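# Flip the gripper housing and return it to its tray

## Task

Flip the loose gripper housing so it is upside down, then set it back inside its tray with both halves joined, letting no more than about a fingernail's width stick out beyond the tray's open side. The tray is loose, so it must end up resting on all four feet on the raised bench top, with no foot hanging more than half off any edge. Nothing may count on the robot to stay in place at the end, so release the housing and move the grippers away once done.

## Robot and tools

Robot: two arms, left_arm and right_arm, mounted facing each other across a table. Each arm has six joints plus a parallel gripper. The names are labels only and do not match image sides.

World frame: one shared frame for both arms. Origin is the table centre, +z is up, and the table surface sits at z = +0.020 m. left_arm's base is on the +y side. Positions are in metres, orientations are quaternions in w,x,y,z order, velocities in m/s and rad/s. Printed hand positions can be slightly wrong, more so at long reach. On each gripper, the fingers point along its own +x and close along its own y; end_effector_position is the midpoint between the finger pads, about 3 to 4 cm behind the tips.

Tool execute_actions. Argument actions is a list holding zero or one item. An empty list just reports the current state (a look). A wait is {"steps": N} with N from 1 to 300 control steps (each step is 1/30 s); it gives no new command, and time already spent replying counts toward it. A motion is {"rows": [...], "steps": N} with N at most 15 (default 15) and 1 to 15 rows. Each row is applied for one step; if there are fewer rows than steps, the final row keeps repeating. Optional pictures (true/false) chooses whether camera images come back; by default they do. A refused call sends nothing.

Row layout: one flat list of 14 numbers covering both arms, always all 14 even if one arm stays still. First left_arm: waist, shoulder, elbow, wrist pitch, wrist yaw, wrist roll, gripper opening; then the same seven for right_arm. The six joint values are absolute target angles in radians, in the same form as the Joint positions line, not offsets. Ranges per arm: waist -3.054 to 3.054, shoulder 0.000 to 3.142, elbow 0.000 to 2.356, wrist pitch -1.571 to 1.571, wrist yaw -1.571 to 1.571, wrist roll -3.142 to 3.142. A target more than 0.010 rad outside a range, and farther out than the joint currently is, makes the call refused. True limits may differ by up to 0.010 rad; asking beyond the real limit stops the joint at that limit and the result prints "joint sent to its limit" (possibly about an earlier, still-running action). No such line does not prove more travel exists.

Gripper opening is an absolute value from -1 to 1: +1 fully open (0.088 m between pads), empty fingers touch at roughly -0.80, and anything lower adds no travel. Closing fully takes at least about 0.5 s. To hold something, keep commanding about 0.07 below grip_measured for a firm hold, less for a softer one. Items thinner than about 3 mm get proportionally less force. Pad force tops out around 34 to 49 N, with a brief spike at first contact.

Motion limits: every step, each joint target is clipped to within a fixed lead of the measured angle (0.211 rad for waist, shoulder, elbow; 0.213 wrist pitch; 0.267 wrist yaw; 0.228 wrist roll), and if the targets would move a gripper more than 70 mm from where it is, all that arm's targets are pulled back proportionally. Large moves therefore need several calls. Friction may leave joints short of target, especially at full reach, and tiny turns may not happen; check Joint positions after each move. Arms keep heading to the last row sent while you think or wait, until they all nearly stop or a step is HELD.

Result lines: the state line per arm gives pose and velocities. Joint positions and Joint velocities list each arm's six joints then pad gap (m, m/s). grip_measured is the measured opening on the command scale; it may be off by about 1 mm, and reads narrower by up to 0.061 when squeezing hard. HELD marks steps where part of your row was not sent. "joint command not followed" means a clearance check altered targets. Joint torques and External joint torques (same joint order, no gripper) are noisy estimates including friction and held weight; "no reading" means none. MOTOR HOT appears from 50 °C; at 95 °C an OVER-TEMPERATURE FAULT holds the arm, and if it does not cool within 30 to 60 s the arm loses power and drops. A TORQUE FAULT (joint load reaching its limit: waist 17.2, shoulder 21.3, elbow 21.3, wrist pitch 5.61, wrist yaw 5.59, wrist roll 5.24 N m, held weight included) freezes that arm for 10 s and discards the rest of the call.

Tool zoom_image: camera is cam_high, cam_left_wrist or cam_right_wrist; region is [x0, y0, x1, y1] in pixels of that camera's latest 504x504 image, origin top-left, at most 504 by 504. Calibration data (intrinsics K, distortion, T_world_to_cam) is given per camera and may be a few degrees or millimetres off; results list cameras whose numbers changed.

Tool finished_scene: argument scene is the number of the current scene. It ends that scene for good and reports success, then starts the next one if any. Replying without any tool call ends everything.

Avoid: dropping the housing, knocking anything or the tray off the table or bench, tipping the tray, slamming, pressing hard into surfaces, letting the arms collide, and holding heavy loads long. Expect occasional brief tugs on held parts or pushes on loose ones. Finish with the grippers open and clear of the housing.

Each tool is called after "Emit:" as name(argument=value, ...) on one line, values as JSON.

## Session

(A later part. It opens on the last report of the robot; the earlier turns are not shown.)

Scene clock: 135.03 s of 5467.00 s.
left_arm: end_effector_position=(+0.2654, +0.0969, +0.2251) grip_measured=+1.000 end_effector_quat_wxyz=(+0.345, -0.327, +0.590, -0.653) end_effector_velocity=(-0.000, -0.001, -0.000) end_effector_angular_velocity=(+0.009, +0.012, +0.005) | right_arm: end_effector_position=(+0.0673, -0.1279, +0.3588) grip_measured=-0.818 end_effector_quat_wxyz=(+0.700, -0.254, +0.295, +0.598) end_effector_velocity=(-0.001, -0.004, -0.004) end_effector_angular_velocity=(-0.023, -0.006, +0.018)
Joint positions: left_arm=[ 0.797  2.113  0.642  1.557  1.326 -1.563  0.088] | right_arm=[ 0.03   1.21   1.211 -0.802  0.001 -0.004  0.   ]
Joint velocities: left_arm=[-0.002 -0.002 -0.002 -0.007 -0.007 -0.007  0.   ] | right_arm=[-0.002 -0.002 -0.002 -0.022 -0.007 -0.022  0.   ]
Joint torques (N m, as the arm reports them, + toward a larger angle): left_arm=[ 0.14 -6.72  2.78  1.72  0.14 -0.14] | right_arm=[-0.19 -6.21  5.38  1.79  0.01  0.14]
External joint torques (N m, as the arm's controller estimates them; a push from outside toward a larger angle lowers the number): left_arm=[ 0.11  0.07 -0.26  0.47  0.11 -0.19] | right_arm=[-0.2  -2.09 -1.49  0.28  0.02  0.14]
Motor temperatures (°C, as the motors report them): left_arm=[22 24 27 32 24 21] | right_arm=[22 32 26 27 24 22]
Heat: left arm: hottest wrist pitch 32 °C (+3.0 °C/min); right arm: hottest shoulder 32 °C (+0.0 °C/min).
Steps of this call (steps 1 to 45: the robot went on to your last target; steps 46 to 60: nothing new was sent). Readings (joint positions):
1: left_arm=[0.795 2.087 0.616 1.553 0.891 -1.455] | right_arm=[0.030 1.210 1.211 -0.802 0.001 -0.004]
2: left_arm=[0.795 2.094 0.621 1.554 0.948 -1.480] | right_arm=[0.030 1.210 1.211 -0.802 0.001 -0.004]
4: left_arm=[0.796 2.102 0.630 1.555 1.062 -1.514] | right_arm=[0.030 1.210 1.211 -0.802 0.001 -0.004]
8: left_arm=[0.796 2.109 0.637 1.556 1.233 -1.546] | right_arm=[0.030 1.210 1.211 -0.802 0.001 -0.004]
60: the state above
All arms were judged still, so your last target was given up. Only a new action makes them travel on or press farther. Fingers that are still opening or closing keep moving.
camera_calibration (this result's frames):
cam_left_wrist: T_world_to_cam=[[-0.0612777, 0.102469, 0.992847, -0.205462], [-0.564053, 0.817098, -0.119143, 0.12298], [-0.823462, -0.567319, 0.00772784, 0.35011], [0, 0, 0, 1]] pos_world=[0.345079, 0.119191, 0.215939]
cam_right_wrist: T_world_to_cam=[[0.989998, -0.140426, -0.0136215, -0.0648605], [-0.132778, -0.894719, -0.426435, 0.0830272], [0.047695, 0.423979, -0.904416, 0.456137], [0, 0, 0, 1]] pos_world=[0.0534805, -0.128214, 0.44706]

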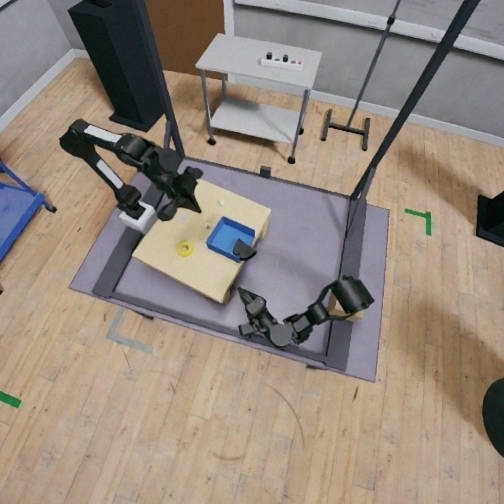

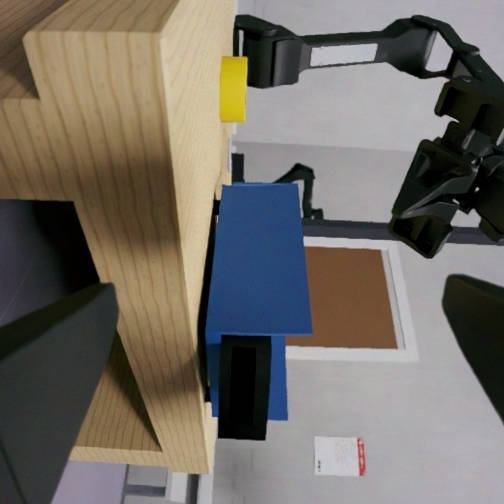

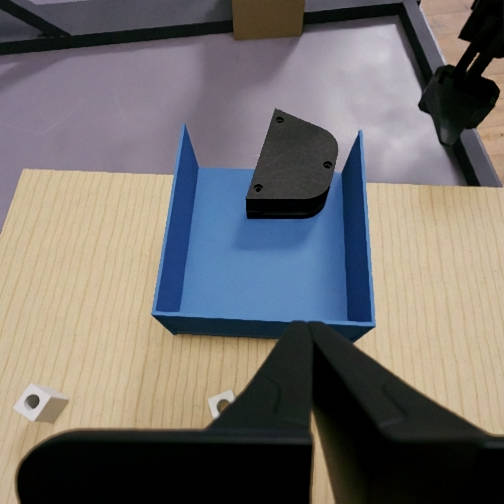

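Emit:
execute_actions(actions=[{"rows":[[0.85,2.14,0.67,1.56,1.33,1.57,1,0.028,1.2,1.2,-0.8,0,0,-1]]}], pictures=false)

Emit:
execute_actions(actions=[{"steps":75}], pictures=false)

Emit:
execute_actions(actions=[{"rows":[[0.6,2.14,0.67,1.56,1.33,1.57,1,0.028,1.2,1.2,-0.8,0,0,-1]]}], pictures=false)

Emit:
execute_actions(actions=[{"steps":15}])

Scene clock: 140.47 s of 5467.00 s.
left_arm: end_effector_position=(+0.2851, +0.1006, +0.2224) grip_measured=+1.000 end_effector_quat_wxyz=(+0.455, -0.197, +0.326, -0.805) end_effector_velocity=(+0.006, -0.001, -0.001) end_effector_angular_velocity=(-0.716, -1.210, +0.058) | right_arm: end_effector_position=(+0.0673, -0.1279, +0.3588) grip_measured=-0.818 end_effector_quat_wxyz=(+0.700, -0.254, +0.295, +0.598) end_effector_velocity=(-0.003, -0.001, -0.001) end_effector_angular_velocity=(-0.004, +0.022, +0.008)
Joint positions: left_arm=[ 0.846  2.133  0.662  1.557  1.329 -0.863  0.088] | right_arm=[ 0.03   1.21   1.211 -0.802  0.001 -0.004  0.   ]
Joint velocities: left_arm=[ 0.007  0.002  0.002 -0.007 -0.022  1.414  0.   ] | right_arm=[-0.002 -0.002 -0.002 -0.007 -0.022  0.007  0.   ]
Joint torques (N m, as the arm reports them, + toward a larger angle): left_arm=[ 0.06 -6.94  2.65  1.67  0.05  0.25] | right_arm=[-0.16 -6.28  5.35  1.81 -0.02  0.15]
External joint torques (N m, as the arm's controller estimates them; a push from outside toward a larger angle lowers the number): left_arm=[ 0.05 -0.04 -0.4   0.42  0.03  0.2 ] | right_arm=[-0.16 -2.16 -1.51  0.3  -0.01  0.14]
Motor temperatures (°C, as the motors report them): left_arm=[22 24 27 32 24 21] | right_arm=[22 32 27 28 24 22]
Heat: left arm: hottest wrist pitch 32 °C (+2.0 °C/min); right arm: hottest shoulder 32 °C (+0.0 °C/min).
Steps of this call (steps 1 to 90: nothing new was sent; then 1.93 s passed at rest; steps 91 to 105: all 15 steps of this action). Readings (joint positions):
91: left_arm=[0.800 2.116 0.644 1.557 1.328 -1.536] | right_arm=[0.030 1.210 1.211 -0.802 0.001 -0.004]
92: left_arm=[0.807 2.120 0.647 1.557 1.329 -1.487] | right_arm=[0.030 1.210 1.211 -0.802 0.001 -0.004]
94: left_arm=[0.827 2.126 0.654 1.557 1.329 -1.391] | right_arm=[0.030 1.210 1.211 -0.802 0.001 -0.004]
98: left_arm=[0.844 2.131 0.660 1.557 1.329 -1.200] | right_arm=[0.030 1.210 1.211 -0.802 0.001 -0.004]
105: the state above

Scene clock: 142.97 s of 5467.00 s.
left_arm: end_effector_position=(+0.2855, +0.1006, +0.2224) grip_measured=+1.000 end_effector_quat_wxyz=(+0.343, +0.357, -0.641, -0.587) end_effector_velocity=(-0.002, +0.001, +0.003) end_effector_angular_velocity=(-0.012, -0.015, -0.010) | right_arm: end_effector_position=(+0.0673, -0.1278, +0.3588) grip_measured=-0.818 end_effector_quat_wxyz=(+0.700, -0.254, +0.295, +0.598) end_effector_velocity=(-0.003, +0.000, +0.002) end_effector_angular_velocity=(+0.012, -0.001, +0.029)
Joint positions: left_arm=[0.847 2.134 0.662 1.557 1.329 1.563 0.088] | right_arm=[ 0.03   1.21   1.211 -0.801  0.001 -0.004  0.   ]
Joint velocities: left_arm=[-0.002 -0.007 -0.002  0.007  0.007  0.007  0.   ] | right_arm=[-0.002 -0.007 -0.002  0.007 -0.022 -0.022  0.   ]
Joint torques (N m, as the arm reports them, + toward a larger angle): left_arm=[ 0.36 -6.67  2.76  1.58  0.04  0.15] | right_arm=[-0.2  -6.22  5.34  1.8   0.    0.17]
External joint torques (N m, as the arm's controller estimates them; a push from outside toward a larger angle lowers the number): left_arm=[ 0.37  0.19 -0.2   0.42  0.    0.21] | right_arm=[-0.21 -2.05 -1.55  0.3   0.02  0.16]
Motor temperatures (°C, as the motors report them): left_arm=[22 25 27 32 24 21] | right_arm=[22 32 27 28 24 22]
Heat: left arm: hottest wrist pitch 32 °C (+2.0 °C/min); right arm: hottest shoulder 32 °C (+0.0 °C/min).
Steps of this call (steps 1 to 75: the robot went on to your last target). Readings (joint positions):
1: left_arm=[0.846 2.133 0.662 1.557 1.329 -0.815] | right_arm=[0.030 1.210 1.211 -0.802 0.001 -0.004]
2: left_arm=[0.847 2.133 0.662 1.557 1.329 -0.767] | right_arm=[0.030 1.210 1.211 -0.802 0.001 -0.004]
4: left_arm=[0.847 2.133 0.662 1.557 1.329 -0.671] | right_arm=[0.030 1.210 1.211 -0.802 0.001 -0.004]
8: left_arm=[0.847 2.133 0.662 1.557 1.329 -0.479] | right_arm=[0.030 1.210 1.211 -0.802 0.001 -0.004]
75: the state above
All arms were judged still, so your last target was given up. Only a new action makes them travel on or press farther. Fingers that are still opening or closing keep moving.

Scene clock: 143.47 s of 5467.00 s.
left_arm: end_effector_position=(+0.1993, +0.0751, +0.2228) grip_measured=+1.000 end_effector_quat_wxyz=(+0.271, +0.279, -0.679, -0.622) end_effector_velocity=(-0.017, -0.001, -0.001) end_effector_angular_velocity=(+0.001, -0.002, -0.049) | right_arm: end_effector_position=(+0.0673, -0.1278, +0.3588) grip_measured=-0.818 end_effector_quat_wxyz=(+0.700, -0.254, +0.295, +0.598) end_effector_velocity=(-0.001, -0.001, +0.001) end_effector_angular_velocity=(-0.002, +0.001, +0.008)
Joint positions: left_arm=[0.608 2.134 0.666 1.557 1.328 1.563 0.088] | right_arm=[ 0.03   1.21   1.211 -0.801  0.001 -0.004  0.   ]
Joint velocities: left_arm=[-0.042 -0.002 -0.002 -0.007  0.007  0.007  0.   ] | right_arm=[-0.002 -0.002  0.002 -0.007 -0.007 -0.007  0.   ]
Joint torques (N m, as the arm reports them, + toward a larger angle): left_arm=[-0.43 -6.88  2.34  1.55  0.09  0.14] | right_arm=[-0.19 -6.2   5.33  1.77 -0.01  0.15]
External joint torques (N m, as the arm's controller estimates them; a push from outside toward a larger angle lowers the number): left_arm=[-0.48 -0.06 -0.59  0.4   0.05  0.19] | right_arm=[-0.18 -2.05 -1.57  0.26 -0.01  0.15]
Motor temperatures (°C, as the motors report them): left_arm=[22 25 27 32 24 21] | right_arm=[22 32 27 28 24 22]
Heat: left arm: hottest wrist pitch 32 °C (+2.0 °C/min); right arm: hottest shoulder 32 °C (+0.0 °C/min).
Steps of this call (steps 1 to 15: all 15 steps of this action). Readings (joint positions):
1: left_arm=[0.838 2.134 0.662 1.557 1.328 1.563] | right_arm=[0.030 1.210 1.211 -0.801 0.001 -0.004]
2: left_arm=[0.807 2.134 0.664 1.557 1.327 1.563] | right_arm=[0.030 1.210 1.211 -0.801 0.001 -0.004]
4: left_arm=[0.721 2.134 0.666 1.557 1.327 1.563] | right_arm=[0.030 1.210 1.211 -0.801 0.001 -0.004]
8: left_arm=[0.625 2.134 0.666 1.557 1.328 1.563] | right_arm=[0.030 1.210 1.211 -0.801 0.001 -0.004]
15: the state above

Scene clock: 143.97 s of 5467.00 s.
left_arm: end_effector_position=(+0.1975, +0.0748, +0.2228) grip_measured=+1.000 end_effector_quat_wxyz=(+0.270, +0.277, -0.680, -0.623) end_effector_velocity=(-0.001, +0.001, +0.002) end_effector_angular_velocity=(+0.019, +0.023, +0.004) | right_arm: end_effector_position=(+0.0673, -0.1278, +0.3588) grip_measured=-0.818 end_effector_quat_wxyz=(+0.700, -0.254, +0.295, +0.598) end_effector_velocity=(-0.001, -0.002, +0.000) end_effector_angular_velocity=(-0.002, +0.001, +0.008)
Joint positions: left_arm=[0.603 2.134 0.666 1.557 1.328 1.563 0.088] | right_arm=[ 0.03   1.21   1.211 -0.801  0.001 -0.004  0.   ]
Joint velocities: left_arm=[-0.002 -0.007 -0.007  0.007 -0.007 -0.037  0.   ] | right_arm=[-0.002 -0.007 -0.002 -0.007 -0.007 -0.007  0.   ]
Joint torques (N m, as the arm reports them, + toward a larger angle): left_arm=[-0.39 -6.81  2.19  1.52  0.1   0.11] | right_arm=[-0.22 -6.24  5.35  1.77 -0.02  0.16]
External joint torques (N m, as the arm's controller estimates them; a push from outside toward a larger angle lowers the number): left_arm=[-0.43  0.05 -0.76  0.37  0.07  0.16] | right_arm=[-0.23 -2.09 -1.51  0.27 -0.01  0.15]
Motor temperatures (°C, as the motors report them): left_arm=[22 25 27 32 24 21] | right_arm=[22 32 27 28 24 22]
Heat: left arm: hottest wrist pitch 32 °C (+2.0 °C/min); right arm: hottest shoulder 32 °C (+0.0 °C/min).
Steps of this call (steps 1 to 15: the robot went on to your last target). Readings (joint positions):
1: left_arm=[0.607 2.134 0.666 1.557 1.328 1.563] | right_arm=[0.030 1.210 1.211 -0.801 0.001 -0.004]
2: left_arm=[0.606 2.134 0.666 1.557 1.328 1.563] | right_arm=[0.030 1.210 1.211 -0.801 0.001 -0.004]
4: left_arm=[0.604 2.134 0.666 1.557 1.328 1.563] | right_arm=[0.030 1.210 1.211 -0.801 0.001 -0.004]
8: left_arm=[0.604 2.134 0.666 1.557 1.328 1.563] | right_arm=[0.030 1.210 1.211 -0.801 0.001 -0.004]
15: the state above
All arms were judged still, so your last target was given up. Only a new action makes them travel on or press farther. Fingers that are still opening or closing keep moving.
camera_calibration (this result's frames):
cam_left_wrist: T_world_to_cam=[[0.0752917, -0.0596085, -0.995378, 0.223137], [0.921998, -0.376042, 0.0922605, -0.148893], [-0.379804, -0.924683, 0.0266461, 0.2166], [0, 0, 0, 1]] pos_world=[0.202744, 0.157597, 0.230071]
cam_right_wrist: T_world_to_cam=[[0.989998, -0.140421, -0.013615, -0.0648624], [-0.132753, -0.894559, -0.42678, 0.0832486], [0.0477493, 0.424319, -0.904253, 0.456146], [0, 0, 0, 1]] pos_world=[0.0534846, -0.128189, 0.447117]

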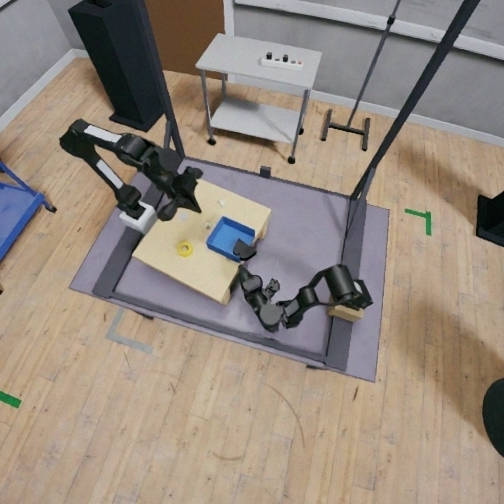

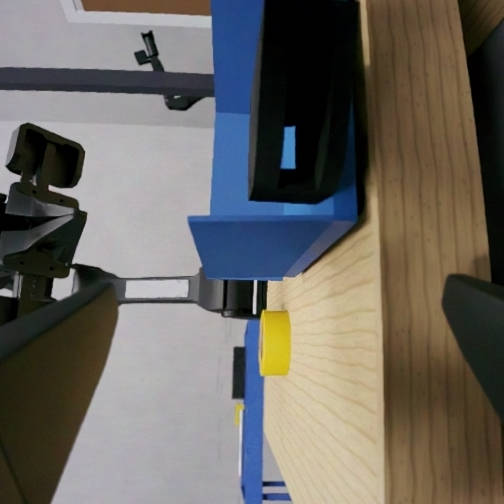

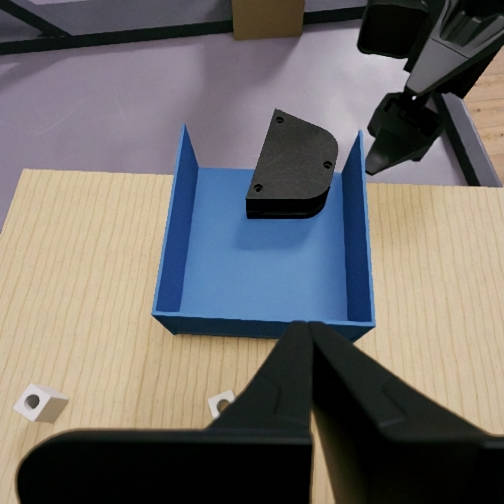

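Emit:
execute_actions(actions=[{"rows":[[0.57,2.15,0.67,1.56,1.42,1.57,1,0.028,1.2,1.2,-0.8,0,0,-1],[0.54,2.15,0.67,1.56,1.42,1.57,1,0.028,1.2,1.2,-0.8,0,0,-1],[0.5,2.15,0.67,1.56,1.42,1.57,1,0.028,1.2,1.2,-0.8,0,0,-1]]}], pictures=false)

Emit:
execute_actions(actions=[{"steps":15}])

Scene clock: 148.67 s of 5467.00 s.
left_arm: end_effector_position=(+0.1531, +0.0809, +0.2190) grip_measured=+1.000 end_effector_quat_wxyz=(+0.209, +0.216, -0.699, -0.648) end_effector_velocity=(-0.008, -0.001, -0.000) end_effector_angular_velocity=(+0.012, +0.008, -0.015) | right_arm: end_effector_position=(+0.0673, -0.1278, +0.3588) grip_measured=-0.818 end_effector_quat_wxyz=(+0.700, -0.254, +0.295, +0.598) end_effector_velocity=(+0.001, -0.002, +0.002) end_effector_angular_velocity=(+0.004, +0.010, -0.007)
Joint positions: left_arm=[0.506 2.143 0.666 1.557 1.414 1.563 0.088] | right_arm=[ 0.03   1.21   1.211 -0.801  0.001 -0.004  0.   ]
Joint velocities: left_arm=[-0.022 -0.002 -0.002 -0.007 -0.007 -0.007  0.   ] | right_arm=[-0.007 -0.007  0.002 -0.007 -0.007  0.007  0.   ]
Joint torques (N m, as the arm reports them, + toward a larger angle): left_arm=[-0.33 -6.88  2.34  1.49  0.16  0.15] | right_arm=[-0.16 -6.27  5.35  1.78  0.    0.17]
External joint torques (N m, as the arm's controller estimates them; a push from outside toward a larger angle lowers the number): left_arm=[-0.34 -0.06 -0.54  0.39  0.13  0.21] | right_arm=[-0.15 -2.07 -1.6   0.25  0.01  0.16]
Motor temperatures (°C, as the motors report them): left_arm=[22 25 26 32 24 21] | right_arm=[22 32 27 28 24 22]
Heat: left arm: hottest wrist pitch 32 °C (+2.0 °C/min); right arm: hottest shoulder 32 °C (+0.0 °C/min).
Steps of this call (steps 1 to 90: nothing new was sent; then 1.20 s passed at rest; steps 91 to 105: all 15 steps of this action). Readings (joint positions):
91: left_arm=[0.602 2.135 0.666 1.557 1.338 1.563] | right_arm=[0.030 1.210 1.211 -0.801 0.001 -0.004]
92: left_arm=[0.596 2.136 0.666 1.557 1.356 1.563] | right_arm=[0.030 1.210 1.211 -0.801 0.001 -0.004]
94: left_arm=[0.564 2.139 0.666 1.557 1.381 1.563] | right_arm=[0.030 1.210 1.211 -0.801 0.001 -0.004]
98: left_arm=[0.514 2.143 0.666 1.557 1.405 1.563] | right_arm=[0.030 1.210 1.211 -0.801 0.001 -0.004]
105: the state above

Scene clock: 149.17 s of 5467.00 s.
left_arm: end_effector_position=(+0.1521, +0.0811, +0.2188) grip_measured=+1.000 end_effector_quat_wxyz=(+0.208, +0.215, -0.700, -0.649) end_effector_velocity=(+0.001, -0.003, +0.002) end_effector_angular_velocity=(+0.003, +0.005, +0.019) | right_arm: end_effector_position=(+0.0673, -0.1278, +0.3588) grip_measured=-0.818 end_effector_quat_wxyz=(+0.700, -0.254, +0.295, +0.598) end_effector_velocity=(-0.000, +0.001, +0.001) end_effector_angular_velocity=(+0.009, +0.009, -0.003)
Joint positions: left_arm=[0.503 2.144 0.666 1.557 1.416 1.563 0.088] | right_arm=[ 0.03   1.21   1.211 -0.801  0.001 -0.004  0.   ]
Joint velocities: left_arm=[-0.002 -0.007  0.002 -0.007 -0.022 -0.007  0.   ] | right_arm=[-0.002 -0.002 -0.002  0.007 -0.007  0.007  0.   ]
Joint torques (N m, as the arm reports them, + toward a larger angle): left_arm=[-0.41 -6.79  2.12  1.52  0.18  0.15] | right_arm=[-0.17 -6.21  5.4   1.77 -0.02  0.16]
External joint torques (N m, as the arm's controller estimates them; a push from outside toward a larger angle lowers the number): left_arm=[-0.41  0.05 -0.75  0.42  0.14  0.21] | right_arm=[-0.17 -2.06 -1.52  0.24 -0.01  0.16]
Motor temperatures (°C, as the motors report them): left_arm=[22 25 26 32 24 21] | right_arm=[22 32 27 28 24 22]
Heat: left arm: hottest wrist pitch 32 °C (+2.0 °C/min); right arm: hottest shoulder 32 °C (+0.0 °C/min).
Steps of this call (steps 1 to 15: the robot went on to your last target). Readings (joint positions):
1: left_arm=[0.505 2.143 0.666 1.557 1.414 1.563] | right_arm=[0.030 1.210 1.211 -0.801 0.001 -0.004]
2: left_arm=[0.504 2.143 0.666 1.557 1.415 1.563] | right_arm=[0.030 1.210 1.211 -0.801 0.001 -0.004]
4: left_arm=[0.504 2.143 0.666 1.557 1.415 1.563] | right_arm=[0.030 1.210 1.211 -0.801 0.001 -0.004]
8: left_arm=[0.503 2.144 0.666 1.557 1.415 1.563] | right_arm=[0.030 1.210 1.211 -0.801 0.001 -0.004]
15: the state above
All arms were judged still, so your last target was given up. Only a new action makes them travel on or press farther. Fingers that are still opening or closing keep moving.
camera_calibration (this result's frames):
cam_left_wrist: T_world_to_cam=[[0.0661955, -0.0616125, -0.995903, 0.224579], [0.835926, -0.541568, 0.0890667, -0.0771119], [-0.544836, -0.838396, 0.0156542, 0.225842], [0, 0, 0, 1]] pos_world=[0.17264, 0.16142, 0.226992]
cam_right_wrist: T_world_to_cam=[[0.989998, -0.140421, -0.013615, -0.0648624], [-0.132753, -0.894559, -0.42678, 0.0832486], [0.0477493, 0.424319, -0.904253, 0.456146], [0, 0, 0, 1]] pos_world=[0.0534846, -0.128189, 0.447117]

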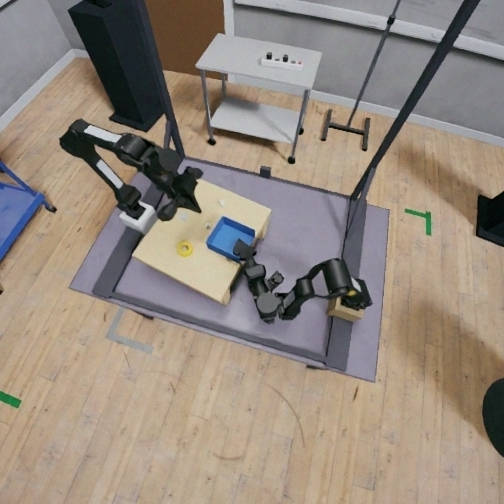

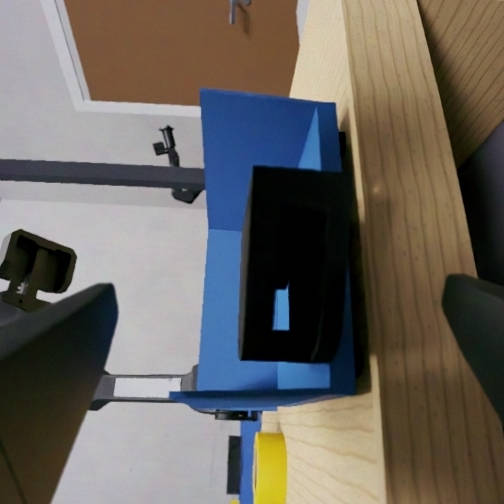

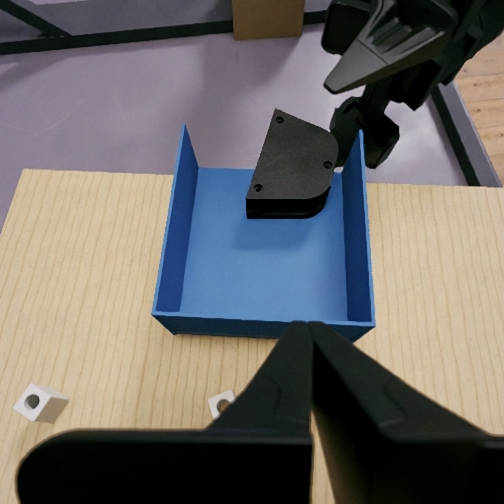

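Emit:
execute_actions(actions=[{"rows":[[0.47,2.15,0.67,1.56,1.40,1.57,1,0.028,1.2,1.2,-0.8,0,0,-1],[0.44,2.15,0.67,1.56,1.38,1.57,1,0.028,1.2,1.2,-0.8,0,0,-1],[0.415,2.15,0.67,1.56,1.36,1.57,0.4,0.028,1.2,1.2,-0.8,0,0,-1]]}], pictures=false)

Emit:
execute_actions(actions=[{"steps":15}])

Scene clock: 158.23 s of 5467.00 s.
left_arm: end_effector_position=(+0.1254, +0.0748, +0.2194) grip_measured=+0.424 end_effector_quat_wxyz=(+0.199, +0.202, -0.703, -0.652) end_effector_velocity=(-0.005, -0.002, -0.002) end_effector_angular_velocity=(+0.014, +0.006, +0.005) | right_arm: end_effector_position=(+0.0673, -0.1278, +0.3588) grip_measured=-0.818 end_effector_quat_wxyz=(+0.700, -0.254, +0.295, +0.598) end_effector_velocity=(+0.002, -0.002, -0.001) end_effector_angular_velocity=(-0.009, -0.009, -0.002)
Joint positions: left_arm=[0.42  2.144 0.666 1.557 1.365 1.563 0.06 ] | right_arm=[ 0.03   1.21   1.211 -0.801  0.001 -0.004  0.   ]
Joint velocities: left_arm=[-0.017 -0.002 -0.002 -0.022 -0.022  0.007 -0.008] | right_arm=[-0.002 -0.002 -0.002 -0.007  0.007 -0.007  0.   ]
Joint torques (N m, as the arm reports them, + toward a larger angle): left_arm=[-0.39 -6.69  2.21  1.51 -0.13  0.12] | right_arm=[-0.17 -6.16  5.41  1.78 -0.02  0.15]
External joint torques (N m, as the arm's controller estimates them; a push from outside toward a larger angle lowers the number): left_arm=[-0.42  0.09 -0.65  0.4  -0.16  0.18] | right_arm=[-0.14 -2.01 -1.47  0.27 -0.02  0.14]
Motor temperatures (°C, as the motors report them): left_arm=[22 25 26 31 24 21] | right_arm=[22 31 27 29 24 22]
Heat: left arm: hottest wrist pitch 31 °C (+1.0 °C/min); right arm: hottest shoulder 31 °C (-2.0 °C/min).
Steps of this call (steps 1 to 90: nothing new was sent; then 5.57 s passed at rest; steps 91 to 105: all 15 steps of this action). Readings (joint positions):
91: left_arm=[0.502 2.144 0.666 1.557 1.416 1.563] | right_arm=[0.030 1.210 1.211 -0.801 0.001 -0.004]
92: left_arm=[0.495 2.144 0.666 1.557 1.412 1.563] | right_arm=[0.030 1.210 1.211 -0.801 0.001 -0.004]
94: left_arm=[0.467 2.144 0.666 1.557 1.393 1.563] | right_arm=[0.030 1.210 1.211 -0.801 0.001 -0.004]
98: left_arm=[0.427 2.144 0.666 1.557 1.375 1.563] | right_arm=[0.030 1.210 1.211 -0.801 0.001 -0.004]
105: the state above

Scene clock: 158.73 s of 5467.00 s.
left_arm: end_effector_position=(+0.1248, +0.0747, +0.2194) grip_measured=+0.403 end_effector_quat_wxyz=(+0.199, +0.202, -0.703, -0.652) end_effector_velocity=(+0.001, -0.002, -0.000) end_effector_angular_velocity=(+0.012, +0.008, +0.019) | right_arm: end_effector_position=(+0.0673, -0.1278, +0.3588) grip_measured=-0.818 end_effector_quat_wxyz=(+0.700, -0.254, +0.295, +0.598) end_effector_velocity=(-0.001, -0.002, -0.001) end_effector_angular_velocity=(-0.006, +0.011, -0.003)
Joint positions: left_arm=[0.418 2.144 0.666 1.557 1.364 1.563 0.059] | right_arm=[ 0.03   1.21   1.211 -0.801  0.001 -0.004  0.   ]
Joint velocities: left_arm=[-0.002 -0.002 -0.002 -0.007 -0.022 -0.007 -0.   ] | right_arm=[-0.002 -0.002 -0.002 -0.007 -0.007  0.007  0.   ]
Joint torques (N m, as the arm reports them, + toward a larger angle): left_arm=[-0.41 -6.75  2.29  1.54 -0.11  0.12] | right_arm=[-0.18 -6.25  5.38  1.75  0.    0.15]
External joint torques (N m, as the arm's controller estimates them; a push from outside toward a larger angle lowers the number): left_arm=[-0.42  0.06 -0.6   0.42 -0.14  0.18] | right_arm=[-0.17 -2.09 -1.48  0.26  0.    0.15]
Motor temperatures (°C, as the motors report them): left_arm=[22 25 26 31 24 21] | right_arm=[22 31 27 29 24 22]
Heat: left arm: hottest wrist pitch 31 °C (+1.0 °C/min); right arm: hottest shoulder 31 °C (-2.0 °C/min).
Steps of this call (steps 1 to 15: the robot went on to your last target). Readings (joint positions):
1: left_arm=[0.419 2.144 0.666 1.557 1.365 1.563] | right_arm=[0.030 1.210 1.211 -0.801 0.001 -0.004]
2: left_arm=[0.419 2.144 0.666 1.557 1.365 1.563] | right_arm=[0.030 1.210 1.211 -0.801 0.001 -0.004]
4: left_arm=[0.418 2.144 0.666 1.557 1.365 1.563] | right_arm=[0.030 1.210 1.211 -0.801 0.001 -0.004]
8: left_arm=[0.418 2.144 0.666 1.557 1.364 1.563] | right_arm=[0.030 1.210 1.211 -0.801 0.001 -0.004]
15: the state above
All arms were judged still, so your last target was given up. Only a new action makes them travel on or press farther. Fingers that are still opening or closing keep moving.
camera_calibration (this result's frames):
cam_left_wrist: T_world_to_cam=[[0.060255, -0.0653958, -0.996039, 0.227659], [0.817521, -0.569315, 0.0868345, -0.0529288], [-0.572739, -0.819514, 0.0191583, 0.206828], [0, 0, 0, 1]] pos_world=[0.148011, 0.154253, 0.227391]
cam_right_wrist: T_world_to_cam=[[0.989998, -0.140421, -0.013615, -0.0648624], [-0.132753, -0.894559, -0.42678, 0.0832486], [0.0477493, 0.424319, -0.904253, 0.456146], [0, 0, 0, 1]] pos_world=[0.0534846, -0.128189, 0.447117]

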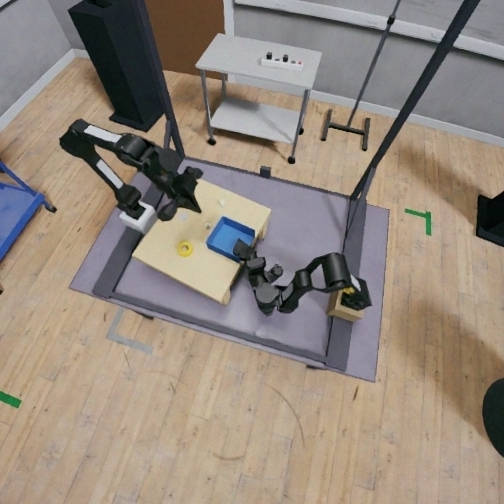

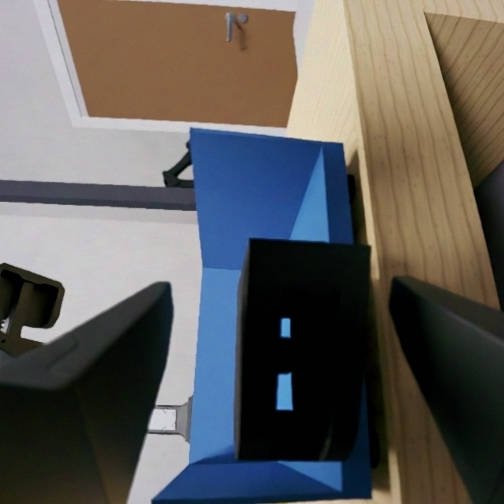

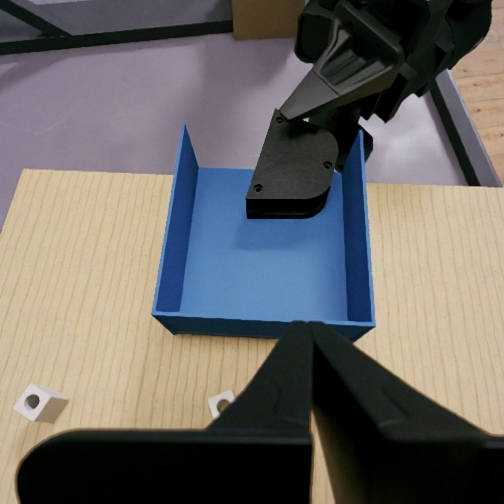

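Emit:
execute_actions(actions=[{"rows":[[0.40,2.17,0.67,1.57,1.31,1.57,0.4,0.028,1.2,1.2,-0.8,0,0,-1]]}], pictures=false)

Emit:
execute_actions(actions=[{"rows":[[0.40,2.17,0.67,1.57,1.31,1.57,-0.35,0.028,1.2,1.2,-0.8,0,0,-1]]}], pictures=false)

Emit:
execute_actions(actions=[{"steps":15}])

Scene clock: 164.97 s of 5467.00 s.
left_arm: end_effector_position=(+0.1232, +0.0691, +0.2143) grip_measured=+0.402 end_effector_quat_wxyz=(+0.211, +0.212, -0.696, -0.653) end_effector_velocity=(-0.002, -0.000, -0.000) end_effector_angular_velocity=(+0.013, +0.007, -0.000) | right_arm: end_effector_position=(+0.0673, -0.1278, +0.3588) grip_measured=-0.818 end_effector_quat_wxyz=(+0.700, -0.254, +0.295, +0.598) end_effector_velocity=(-0.000, +0.000, -0.001) end_effector_angular_velocity=(+0.004, +0.010, -0.003)
Joint positions: left_arm=[0.403 2.163 0.666 1.565 1.315 1.563 0.059] | right_arm=[ 0.03   1.21   1.211 -0.801  0.001 -0.004  0.   ]
Joint velocities: left_arm=[-0.007 -0.002 -0.002 -0.007 -0.007 -0.007  0.   ] | right_arm=[-0.002 -0.002 -0.007  0.007 -0.007  0.007  0.   ]
Joint torques (N m, as the arm reports them, + toward a larger angle): left_arm=[-0.49 -6.74  2.1   1.61 -0.18  0.1 ] | right_arm=[-0.18 -6.23  5.31  1.77 -0.01  0.17]
External joint torques (N m, as the arm's controller estimates them; a push from outside toward a larger angle lowers the number): left_arm=[-0.49  0.14 -0.71  0.45 -0.23  0.16] | right_arm=[-0.19 -2.12 -1.55  0.26  0.    0.16]
Motor temperatures (°C, as the motors report them): left_arm=[22 26 26 31 24 21] | right_arm=[22 31 27 29 24 22]
Heat: left arm: hottest wrist pitch 31 °C (+0.0 °C/min); right arm: hottest shoulder 31 °C (-3.0 °C/min).
joint sent to its limit (left arm) — the command would take joint 4 (wrist pitch) past its upper limit, so that joint was sent only as far as its limit.
Steps of this call (steps 1 to 90: nothing new was sent; then 2.73 s passed at rest; steps 91 to 105: all 15 steps of this action). Readings (joint positions):
91: left_arm=[0.417 2.145 0.666 1.559 1.357 1.563] | right_arm=[0.030 1.210 1.211 -0.801 0.001 -0.004]
92: left_arm=[0.414 2.148 0.666 1.561 1.346 1.563] | right_arm=[0.030 1.210 1.211 -0.801 0.001 -0.004]
94: left_arm=[0.409 2.155 0.666 1.562 1.333 1.563] | right_arm=[0.030 1.210 1.211 -0.801 0.001 -0.004]
98: left_arm=[0.404 2.161 0.666 1.564 1.321 1.563] | right_arm=[0.030 1.210 1.211 -0.801 0.001 -0.004]
105: the state above

Scene clock: 165.47 s of 5467.00 s.
left_arm: end_effector_position=(+0.1234, +0.0678, +0.2158) grip_measured=-0.274 end_effector_quat_wxyz=(+0.210, +0.213, -0.702, -0.647) end_effector_velocity=(-0.000, -0.000, -0.000) end_effector_angular_velocity=(+0.013, +0.007, +0.005) | right_arm: end_effector_position=(+0.0673, -0.1278, +0.3588) grip_measured=-0.818 end_effector_quat_wxyz=(+0.700, -0.254, +0.295, +0.598) end_effector_velocity=(-0.001, -0.004, -0.004) end_effector_angular_velocity=(-0.022, +0.004, +0.008)
Joint positions: left_arm=[0.402 2.163 0.672 1.569 1.314 1.57  0.026] | right_arm=[ 0.03   1.21   1.211 -0.801  0.001 -0.004  0.   ]
Joint velocities: left_arm=[-0.002 -0.002 -0.002 -0.007 -0.007 -0.007 -0.   ] | right_arm=[-0.002 -0.002 -0.002 -0.022 -0.007 -0.007  0.   ]
Joint torques (N m, as the arm reports them, + toward a larger angle): left_arm=[-0.23 -6.89  1.76  1.32 -0.12 -0.07] | right_arm=[-0.2  -6.28  5.35  1.79  0.    0.15]
External joint torques (N m, as the arm's controller estimates them; a push from outside toward a larger angle lowers the number): left_arm=[-0.23  0.02 -1.11  0.17 -0.15 -0.02] | right_arm=[-0.21 -2.14 -1.52  0.29  0.    0.14]
Motor temperatures (°C, as the motors report them): left_arm=[22 26 26 31 24 21] | right_arm=[22 31 27 29 24 22]
Heat: left arm: hottest wrist pitch 31 °C (+0.0 °C/min); right arm: hottest shoulder 31 °C (-3.0 °C/min).
joint sent to its limit (left arm) — the command would take joint 4 (wrist pitch) past its upper limit, so that joint was sent only as far as its limit.
Steps of this call (steps 1 to 15: all 15 steps of this action). Readings (joint positions):
1: left_arm=[0.403 2.163 0.666 1.565 1.315 1.563] | right_arm=[0.030 1.210 1.211 -0.801 0.001 -0.004]
2: left_arm=[0.403 2.163 0.666 1.565 1.315 1.563] | right_arm=[0.030 1.210 1.211 -0.801 0.001 -0.004]
4: left_arm=[0.403 2.163 0.666 1.565 1.314 1.563] | right_arm=[0.030 1.210 1.211 -0.801 0.001 -0.004]
8: left_arm=[0.403 2.163 0.670 1.569 1.314 1.567] | right_arm=[0.030 1.210 1.211 -0.801 0.001 -0.004]
15: the state above

Scene clock: 165.97 s of 5467.00 s.
left_arm: end_effector_position=(+0.1234, +0.0678, +0.2158) grip_measured=-0.274 end_effector_quat_wxyz=(+0.210, +0.213, -0.702, -0.647) end_effector_velocity=(+0.001, -0.002, -0.000) end_effector_angular_velocity=(+0.021, +0.012, +0.019) | right_arm: end_effector_position=(+0.0673, -0.1278, +0.3588) grip_measured=-0.818 end_effector_quat_wxyz=(+0.700, -0.254, +0.295, +0.598) end_effector_velocity=(-0.001, -0.002, +0.000) end_effector_angular_velocity=(-0.002, +0.001, +0.008)
Joint positions: left_arm=[0.402 2.163 0.672 1.569 1.314 1.57  0.026] | right_arm=[ 0.03   1.21   1.211 -0.801  0.001 -0.004  0.   ]
Joint velocities: left_arm=[-0.002 -0.007 -0.002 -0.022 -0.022 -0.007  0.   ] | right_arm=[-0.002 -0.007 -0.002 -0.007 -0.007 -0.007  0.   ]
Joint torques (N m, as the arm reports them, + toward a larger angle): left_arm=[-0.16 -6.85  1.79  1.35 -0.13 -0.07] | right_arm=[-0.15 -6.2   5.36  1.78  0.01  0.16]
External joint torques (N m, as the arm's controller estimates them; a push from outside toward a larger angle lowers the number): left_arm=[-0.2   0.08 -1.09  0.19 -0.17 -0.02] | right_arm=[-0.14 -2.04 -1.53  0.27  0.02  0.15]
Motor temperatures (°C, as the motors report them): left_arm=[22 26 26 31 24 21] | right_arm=[22 31 27 29 24 22]
Heat: left arm: hottest wrist pitch 31 °C (+0.0 °C/min); right arm: hottest shoulder 31 °C (-3.0 °C/min).
joint sent to its limit (left arm) — the command would take joint 4 (wrist pitch) past its upper limit, so that joint was sent only as far as its limit.
Steps of this call (steps 1 to 15: the robot went on to your last target). Readings (joint positions):
1: left_arm=[0.402 2.163 0.672 1.569 1.314 1.570] | right_arm=[0.030 1.210 1.211 -0.801 0.001 -0.004]
2: left_arm=[0.402 2.163 0.672 1.569 1.314 1.570] | right_arm=[0.030 1.210 1.211 -0.801 0.001 -0.004]
4: left_arm=[0.402 2.163 0.672 1.569 1.314 1.570] | right_arm=[0.030 1.210 1.211 -0.801 0.001 -0.004]
8: left_arm=[0.402 2.163 0.672 1.569 1.314 1.570] | right_arm=[0.030 1.210 1.211 -0.801 0.001 -0.004]
15: the state above
All arms were judged still, so your last target was given up. Only a new action makes them travel on or press farther. Fingers that are still opening or closing keep moving.
camera_calibration (this result's frames):
cam_left_wrist: T_world_to_cam=[[0.0620915, -0.0685551, -0.995713, 0.223626], [0.836393, -0.540793, 0.0893902, -0.0602228], [-0.544603, -0.838358, 0.0237603, 0.197251], [0, 0, 0, 1]] pos_world=[0.143908, 0.14813, 0.223364]
cam_right_wrist: T_world_to_cam=[[0.989998, -0.140421, -0.013615, -0.0648624], [-0.132753, -0.894559, -0.42678, 0.0832486], [0.0477493, 0.424319, -0.904253, 0.456146], [0, 0, 0, 1]] pos_world=[0.0534846, -0.128189, 0.447117]

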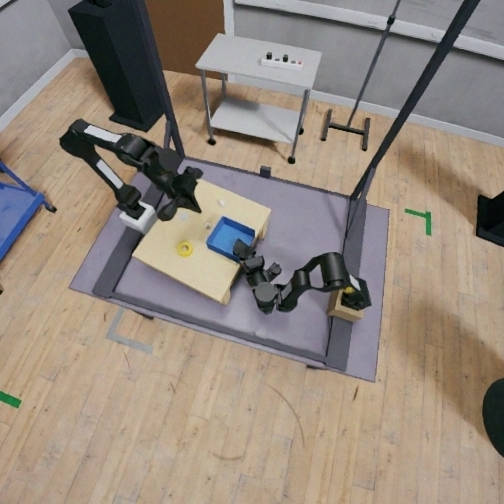

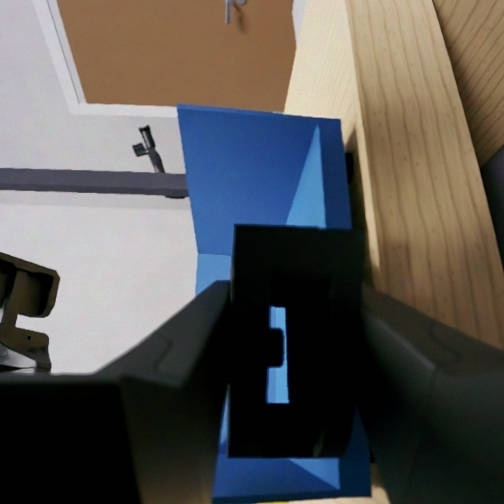

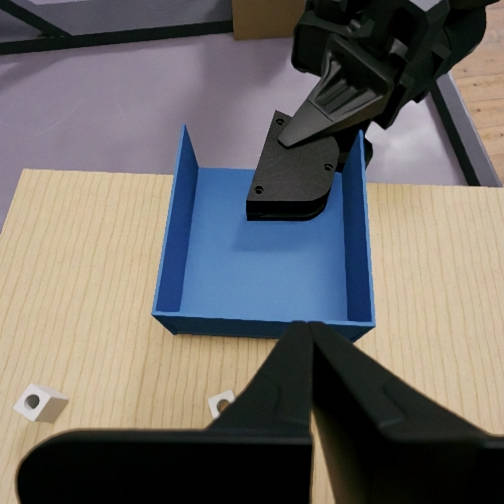

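Emit:
execute_actions(actions=[{"rows":[[0.40,2.13,0.68,1.53,1.31,1.57,-0.35,0.028,1.0,1.1,-0.7,0,0,-1],[0.40,2.10,0.685,1.495,1.31,1.57,-0.35,0.028,1.0,1.1,-0.7,0,0,-1],[0.40,2.07,0.69,1.46,1.31,1.57,-0.35,0.028,1.0,1.1,-0.7,0,0,-1],[0.40,2.04,0.695,1.425,1.31,1.57,-0.35,0.028,1.0,1.1,-0.7,0,0,-1],[0.40,2.01,0.70,1.39,1.31,1.57,-0.35,0.028,1.0,1.1,-0.7,0,0,-1],[0.40,1.98,0.705,1.355,1.31,1.57,-0.35,0.028,1.0,1.1,-0.7,0,0,-1],[0.40,1.95,0.71,1.32,1.31,1.57,-0.35,0.028,1.0,1.1,-0.7,0,0,-1],[0.40,1.92,0.715,1.285,1.31,1.57,-0.35,0.028,1.0,1.1,-0.7,0,0,-1],[0.40,1.89,0.72,1.25,1.31,1.57,-0.35,0.028,1.0,1.1,-0.7,0,0,-1],[0.40,1.86,0.725,1.215,1.31,1.57,-0.35,0.028,1.0,1.1,-0.7,0,0,-1],[0.40,1.83,0.73,1.18,1.31,1.57,-0.35,0.028,1.0,1.1,-0.7,0,0,-1],[0.40,1.80,0.73,1.15,1.31,1.57,-0.35,0.028,1.0,1.1,-0.7,0,0,-1],[0.40,1.77,0.73,1.12,1.31,1.57,-0.35,0.028,1.0,1.1,-0.7,0,0,-1],[0.40,1.74,0.73,1.09,1.31,1.57,-0.35,0.028,1.0,1.1,-0.7,0,0,-1],[0.40,1.65,0.7,1.03,1.31,1.57,-0.35,0.028,1.0,1.1,-0.7,0,0,-1]]}], pictures=false)

Emit:
execute_actions(actions=[{"steps":20}], pictures=false)

Emit:
execute_actions(actions=[{"rows":[[0.40,1.65,0.7,1.03,1.31,-1.575,-0.35,0.028,1.0,1.1,-0.7,0,0,-1]]}], pictures=false)

Emit:
execute_actions(actions=[{"steps":70}])

Scene clock: 179.40 s of 5467.00 s.
left_arm: end_effector_position=(+0.1244, +0.0654, +0.2979) grip_measured=-0.274 end_effector_quat_wxyz=(+0.212, +0.213, -0.695, -0.653) end_effector_velocity=(-0.019, +0.058, +0.252) end_effector_angular_velocity=(+0.115, +0.053, +0.078) | right_arm: end_effector_position=(+0.0630, -0.1547, +0.3929) grip_measured=-0.818 end_effector_quat_wxyz=(+0.726, -0.194, +0.224, +0.620) end_effector_velocity=(+0.002, +0.003, +0.002) end_effector_angular_velocity=(+0.025, -0.014, -0.004)
Joint positions: left_arm=[0.402 1.822 0.715 1.168 1.312 1.57  0.026] | right_arm=[ 0.03   1.008  1.111 -0.705  0.001 -0.004  0.   ]
Joint velocities: left_arm=[-0.002 -1.15  -0.002 -1.253 -0.081 -0.022 -0.   ] | right_arm=[-0.002 -0.002 -0.012  0.037  0.007 -0.007  0.   ]
Joint torques (N m, as the arm reports them, + toward a larger angle): left_arm=[ -0.5  -10.3    2.56   1.4    0.05  -0.05] | right_arm=[-0.13 -4.16  5.64  2.09  0.    0.16]
External joint torques (N m, as the arm's controller estimates them; a push from outside toward a larger angle lowers the number): left_arm=[-0.44 -2.11 -1.69 -0.1  -0.14  0.02] | right_arm=[-0.12 -1.21 -1.46  0.33  0.    0.15]
Motor temperatures (°C, as the motors report them): left_arm=[22 26 26 30 24 21] | right_arm=[22 31 27 30 24 22]
Heat: left arm: hottest wrist pitch 30 °C (-1.0 °C/min); right arm: hottest shoulder 31 °C (-3.0 °C/min).
Steps of this call (steps 1 to 90: nothing new was sent; then 9.93 s passed at rest; steps 91 to 105: all 15 steps of this action). Readings (joint positions):
91: left_arm=[0.402 2.160 0.673 1.569 1.314 1.570] | right_arm=[0.030 1.192 1.199 -0.781 0.001 -0.004]
92: left_arm=[0.402 2.152 0.674 1.556 1.314 1.570] | right_arm=[0.030 1.166 1.175 -0.761 0.001 -0.004]
94: left_arm=[0.402 2.124 0.676 1.509 1.314 1.570] | right_arm=[0.030 1.099 1.140 -0.747 0.001 -0.004]
98: left_arm=[0.402 2.034 0.687 1.396 1.314 1.570] | right_arm=[0.030 1.018 1.131 -0.712 0.001 -0.004]
105: the state above

Scene clock: 180.07 s of 5467.00 s.
left_arm: end_effector_position=(+0.1195, +0.0788, +0.3339) grip_measured=-0.274 end_effector_quat_wxyz=(+0.211, +0.214, -0.701, -0.646) end_effector_velocity=(-0.000, -0.000, -0.002) end_effector_angular_velocity=(+0.014, +0.004, +0.005) | right_arm: end_effector_position=(+0.0631, -0.1543, +0.3936) grip_measured=-0.818 end_effector_quat_wxyz=(+0.727, -0.193, +0.223, +0.620) end_effector_velocity=(-0.003, -0.001, -0.002) end_effector_angular_velocity=(-0.006, +0.007, +0.020)
Joint positions: left_arm=[0.402 1.662 0.707 1.033 1.311 1.57  0.026] | right_arm=[ 0.03   1.008  1.111 -0.702  0.001 -0.004  0.   ]
Joint velocities: left_arm=[-0.002 -0.002 -0.002 -0.022 -0.007  0.007  0.   ] | right_arm=[-0.002 -0.002 -0.002 -0.007 -0.022 -0.007  0.   ]
Joint torques (N m, as the arm reports them, + toward a larger angle): left_arm=[-0.35 -7.99  3.04  1.21 -0.01 -0.05] | right_arm=[-0.15 -4.53  5.4   2.02  0.    0.17]
External joint torques (N m, as the arm's controller estimates them; a push from outside toward a larger angle lowers the number): left_arm=[-0.35 -2.26 -2.03  0.06 -0.05  0.01] | right_arm=[-0.15 -1.8  -1.47  0.34  0.01  0.16]
Motor temperatures (°C, as the motors report them): left_arm=[22 26 26 30 24 21] | right_arm=[22 31 27 30 24 22]
Heat: left arm: hottest wrist pitch 30 °C (-2.0 °C/min); right arm: hottest shoulder 31 °C (-3.0 °C/min).
Steps of this call (steps 1 to 20: the robot went on to your last target). Readings (joint positions):
1: left_arm=[0.402 1.786 0.714 1.134 1.311 1.570] | right_arm=[0.030 1.008 1.111 -0.704 0.001 -0.004]
2: left_arm=[0.402 1.754 0.712 1.113 1.311 1.570] | right_arm=[0.030 1.008 1.111 -0.702 0.001 -0.004]
4: left_arm=[0.402 1.705 0.712 1.084 1.311 1.570] | right_arm=[0.030 1.008 1.111 -0.702 0.001 -0.004]
8: left_arm=[0.402 1.674 0.711 1.049 1.311 1.570] | right_arm=[0.030 1.008 1.111 -0.702 0.001 -0.004]
20: the state above

Scene clock: 180.57 s of 5467.00 s.
left_arm: end_effector_position=(+0.1194, +0.0789, +0.3341) grip_measured=-0.274 end_effector_quat_wxyz=(+0.272, +0.128, -0.435, -0.849) end_effector_velocity=(+0.001, -0.002, +0.001) end_effector_angular_velocity=(+1.172, +0.821, -0.009) | right_arm: end_effector_position=(+0.0631, -0.1543, +0.3934) grip_measured=-0.818 end_effector_quat_wxyz=(+0.727, -0.193, +0.223, +0.620) end_effector_velocity=(-0.003, -0.001, -0.004) end_effector_angular_velocity=(-0.011, +0.008, +0.020)
Joint positions: left_arm=[0.402 1.661 0.707 1.031 1.311 0.865 0.026] | right_arm=[ 0.03   1.008  1.111 -0.702  0.001 -0.004  0.   ]
Joint velocities: left_arm=[-0.002 -0.007 -0.002 -0.007 -0.022 -1.429 -0.   ] | right_arm=[-0.002 -0.002 -0.007 -0.007 -0.022 -0.007  0.   ]
Joint torques (N m, as the arm reports them, + toward a larger angle): left_arm=[-0.28 -7.98  3.14  1.2   0.   -0.21] | right_arm=[-0.15 -4.51  5.41  2.03 -0.01  0.15]
External joint torques (N m, as the arm's controller estimates them; a push from outside toward a larger angle lowers the number): left_arm=[-0.28 -2.18 -2.    0.03 -0.04 -0.17] | right_arm=[-0.16 -1.8  -1.43  0.35  0.    0.14]
Motor temperatures (°C, as the motors report them): left_arm=[22 26 26 30 24 21] | right_arm=[22 30 27 30 24 22]
Heat: left arm: hottest wrist pitch 30 °C (-2.0 °C/min); right arm: hottest shoulder 30 °C (-4.0 °C/min).
Steps of this call (steps 1 to 15: all 15 steps of this action). Readings (joint positions):
1: left_arm=[0.402 1.661 0.707 1.032 1.311 1.540] | right_arm=[0.030 1.008 1.111 -0.702 0.001 -0.004]
2: left_arm=[0.402 1.661 0.707 1.032 1.311 1.490] | right_arm=[0.030 1.008 1.111 -0.702 0.001 -0.004]
4: left_arm=[0.402 1.661 0.707 1.032 1.311 1.394] | right_arm=[0.030 1.008 1.111 -0.702 0.001 -0.004]
8: left_arm=[0.402 1.661 0.707 1.032 1.311 1.201] | right_arm=[0.030 1.008 1.111 -0.702 0.001 -0.004]
15: the state above

Scene clock: 182.90 s of 5467.00 s.
left_arm: end_effector_position=(+0.1194, +0.0789, +0.3340) grip_measured=-0.273 end_effector_quat_wxyz=(+0.214, -0.211, +0.645, -0.702) end_effector_velocity=(+0.001, -0.000, -0.001) end_effector_angular_velocity=(+0.001, -0.001, +0.010) | right_arm: end_effector_position=(+0.0631, -0.1543, +0.3934) grip_measured=-0.818 end_effector_quat_wxyz=(+0.727, -0.193, +0.223, +0.620) end_effector_velocity=(-0.001, -0.001, -0.002) end_effector_angular_velocity=(-0.009, -0.013, +0.016)
Joint positions: left_arm=[ 0.402  1.661  0.707  1.031  1.311 -1.568  0.026] | right_arm=[ 0.03   1.008  1.111 -0.702  0.001 -0.004  0.   ]
Joint velocities: left_arm=[ 0.002 -0.002 -0.002 -0.007 -0.007  0.007 -0.001] | right_arm=[-0.002 -0.002 -0.002 -0.007 -0.007 -0.022  0.   ]
Joint torques (N m, as the arm reports them, + toward a larger angle): left_arm=[-0.28 -8.03  3.24  1.37  0.   -0.14] | right_arm=[-0.19 -4.51  5.37  2.01  0.    0.17]
External joint torques (N m, as the arm's controller estimates them; a push from outside toward a larger angle lowers the number): left_arm=[-0.3  -2.19 -1.93  0.12 -0.04 -0.2 ] | right_arm=[-0.18 -1.77 -1.53  0.31  0.    0.16]
Motor temperatures (°C, as the motors report them): left_arm=[22 26 26 30 24 21] | right_arm=[22 30 27 30 24 22]
Heat: left arm: hottest wrist pitch 30 °C (-2.0 °C/min); right arm: hottest shoulder 30 °C (-3.0 °C/min).
Steps of this call (steps 1 to 70: the robot went on to your last target). Readings (joint positions):
1: left_arm=[0.402 1.661 0.707 1.031 1.311 0.817] | right_arm=[0.030 1.008 1.111 -0.702 0.001 -0.004]
2: left_arm=[0.402 1.661 0.707 1.031 1.311 0.769] | right_arm=[0.030 1.008 1.111 -0.702 0.001 -0.004]
4: left_arm=[0.402 1.661 0.707 1.031 1.311 0.673] | right_arm=[0.030 1.008 1.111 -0.702 0.001 -0.004]
8: left_arm=[0.402 1.661 0.707 1.031 1.311 0.480] | right_arm=[0.030 1.008 1.111 -0.702 0.001 -0.004]
70: the state above
camera_calibration (this result's frames):
cam_left_wrist: T_world_to_cam=[[-0.0123279, 0.107147, 0.994167, -0.327333], [-0.221395, 0.969273, -0.107209, 0.0113523], [-0.975106, -0.221425, 0.0117727, 0.208369], [0, 0, 0, 1]] pos_world=[0.20166, 0.0702073, 0.324188]
cam_right_wrist: T_world_to_cam=[[0.990373, -0.138068, -0.00991292, -0.0650502], [-0.116407, -0.791961, -0.599373, 0.156436], [0.0749037, 0.594757, -0.800409, 0.482588], [0, 0, 0, 1]] pos_world=[0.0464866, -0.172112, 0.479387]

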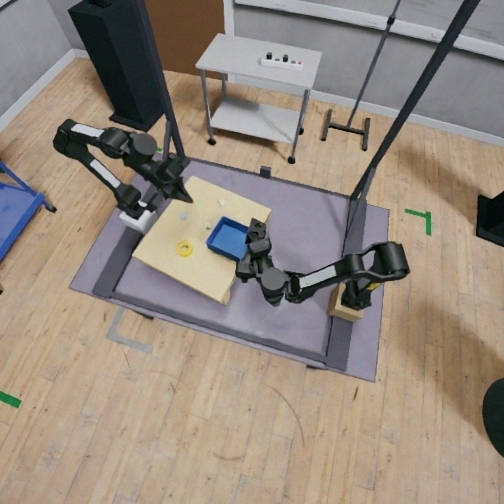

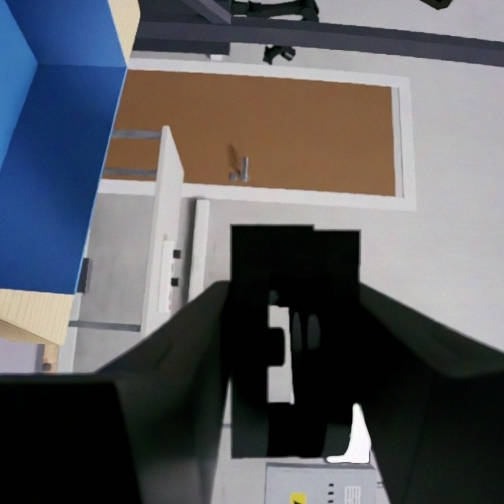

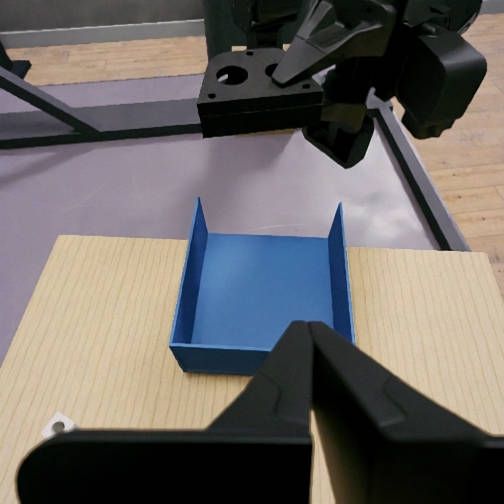

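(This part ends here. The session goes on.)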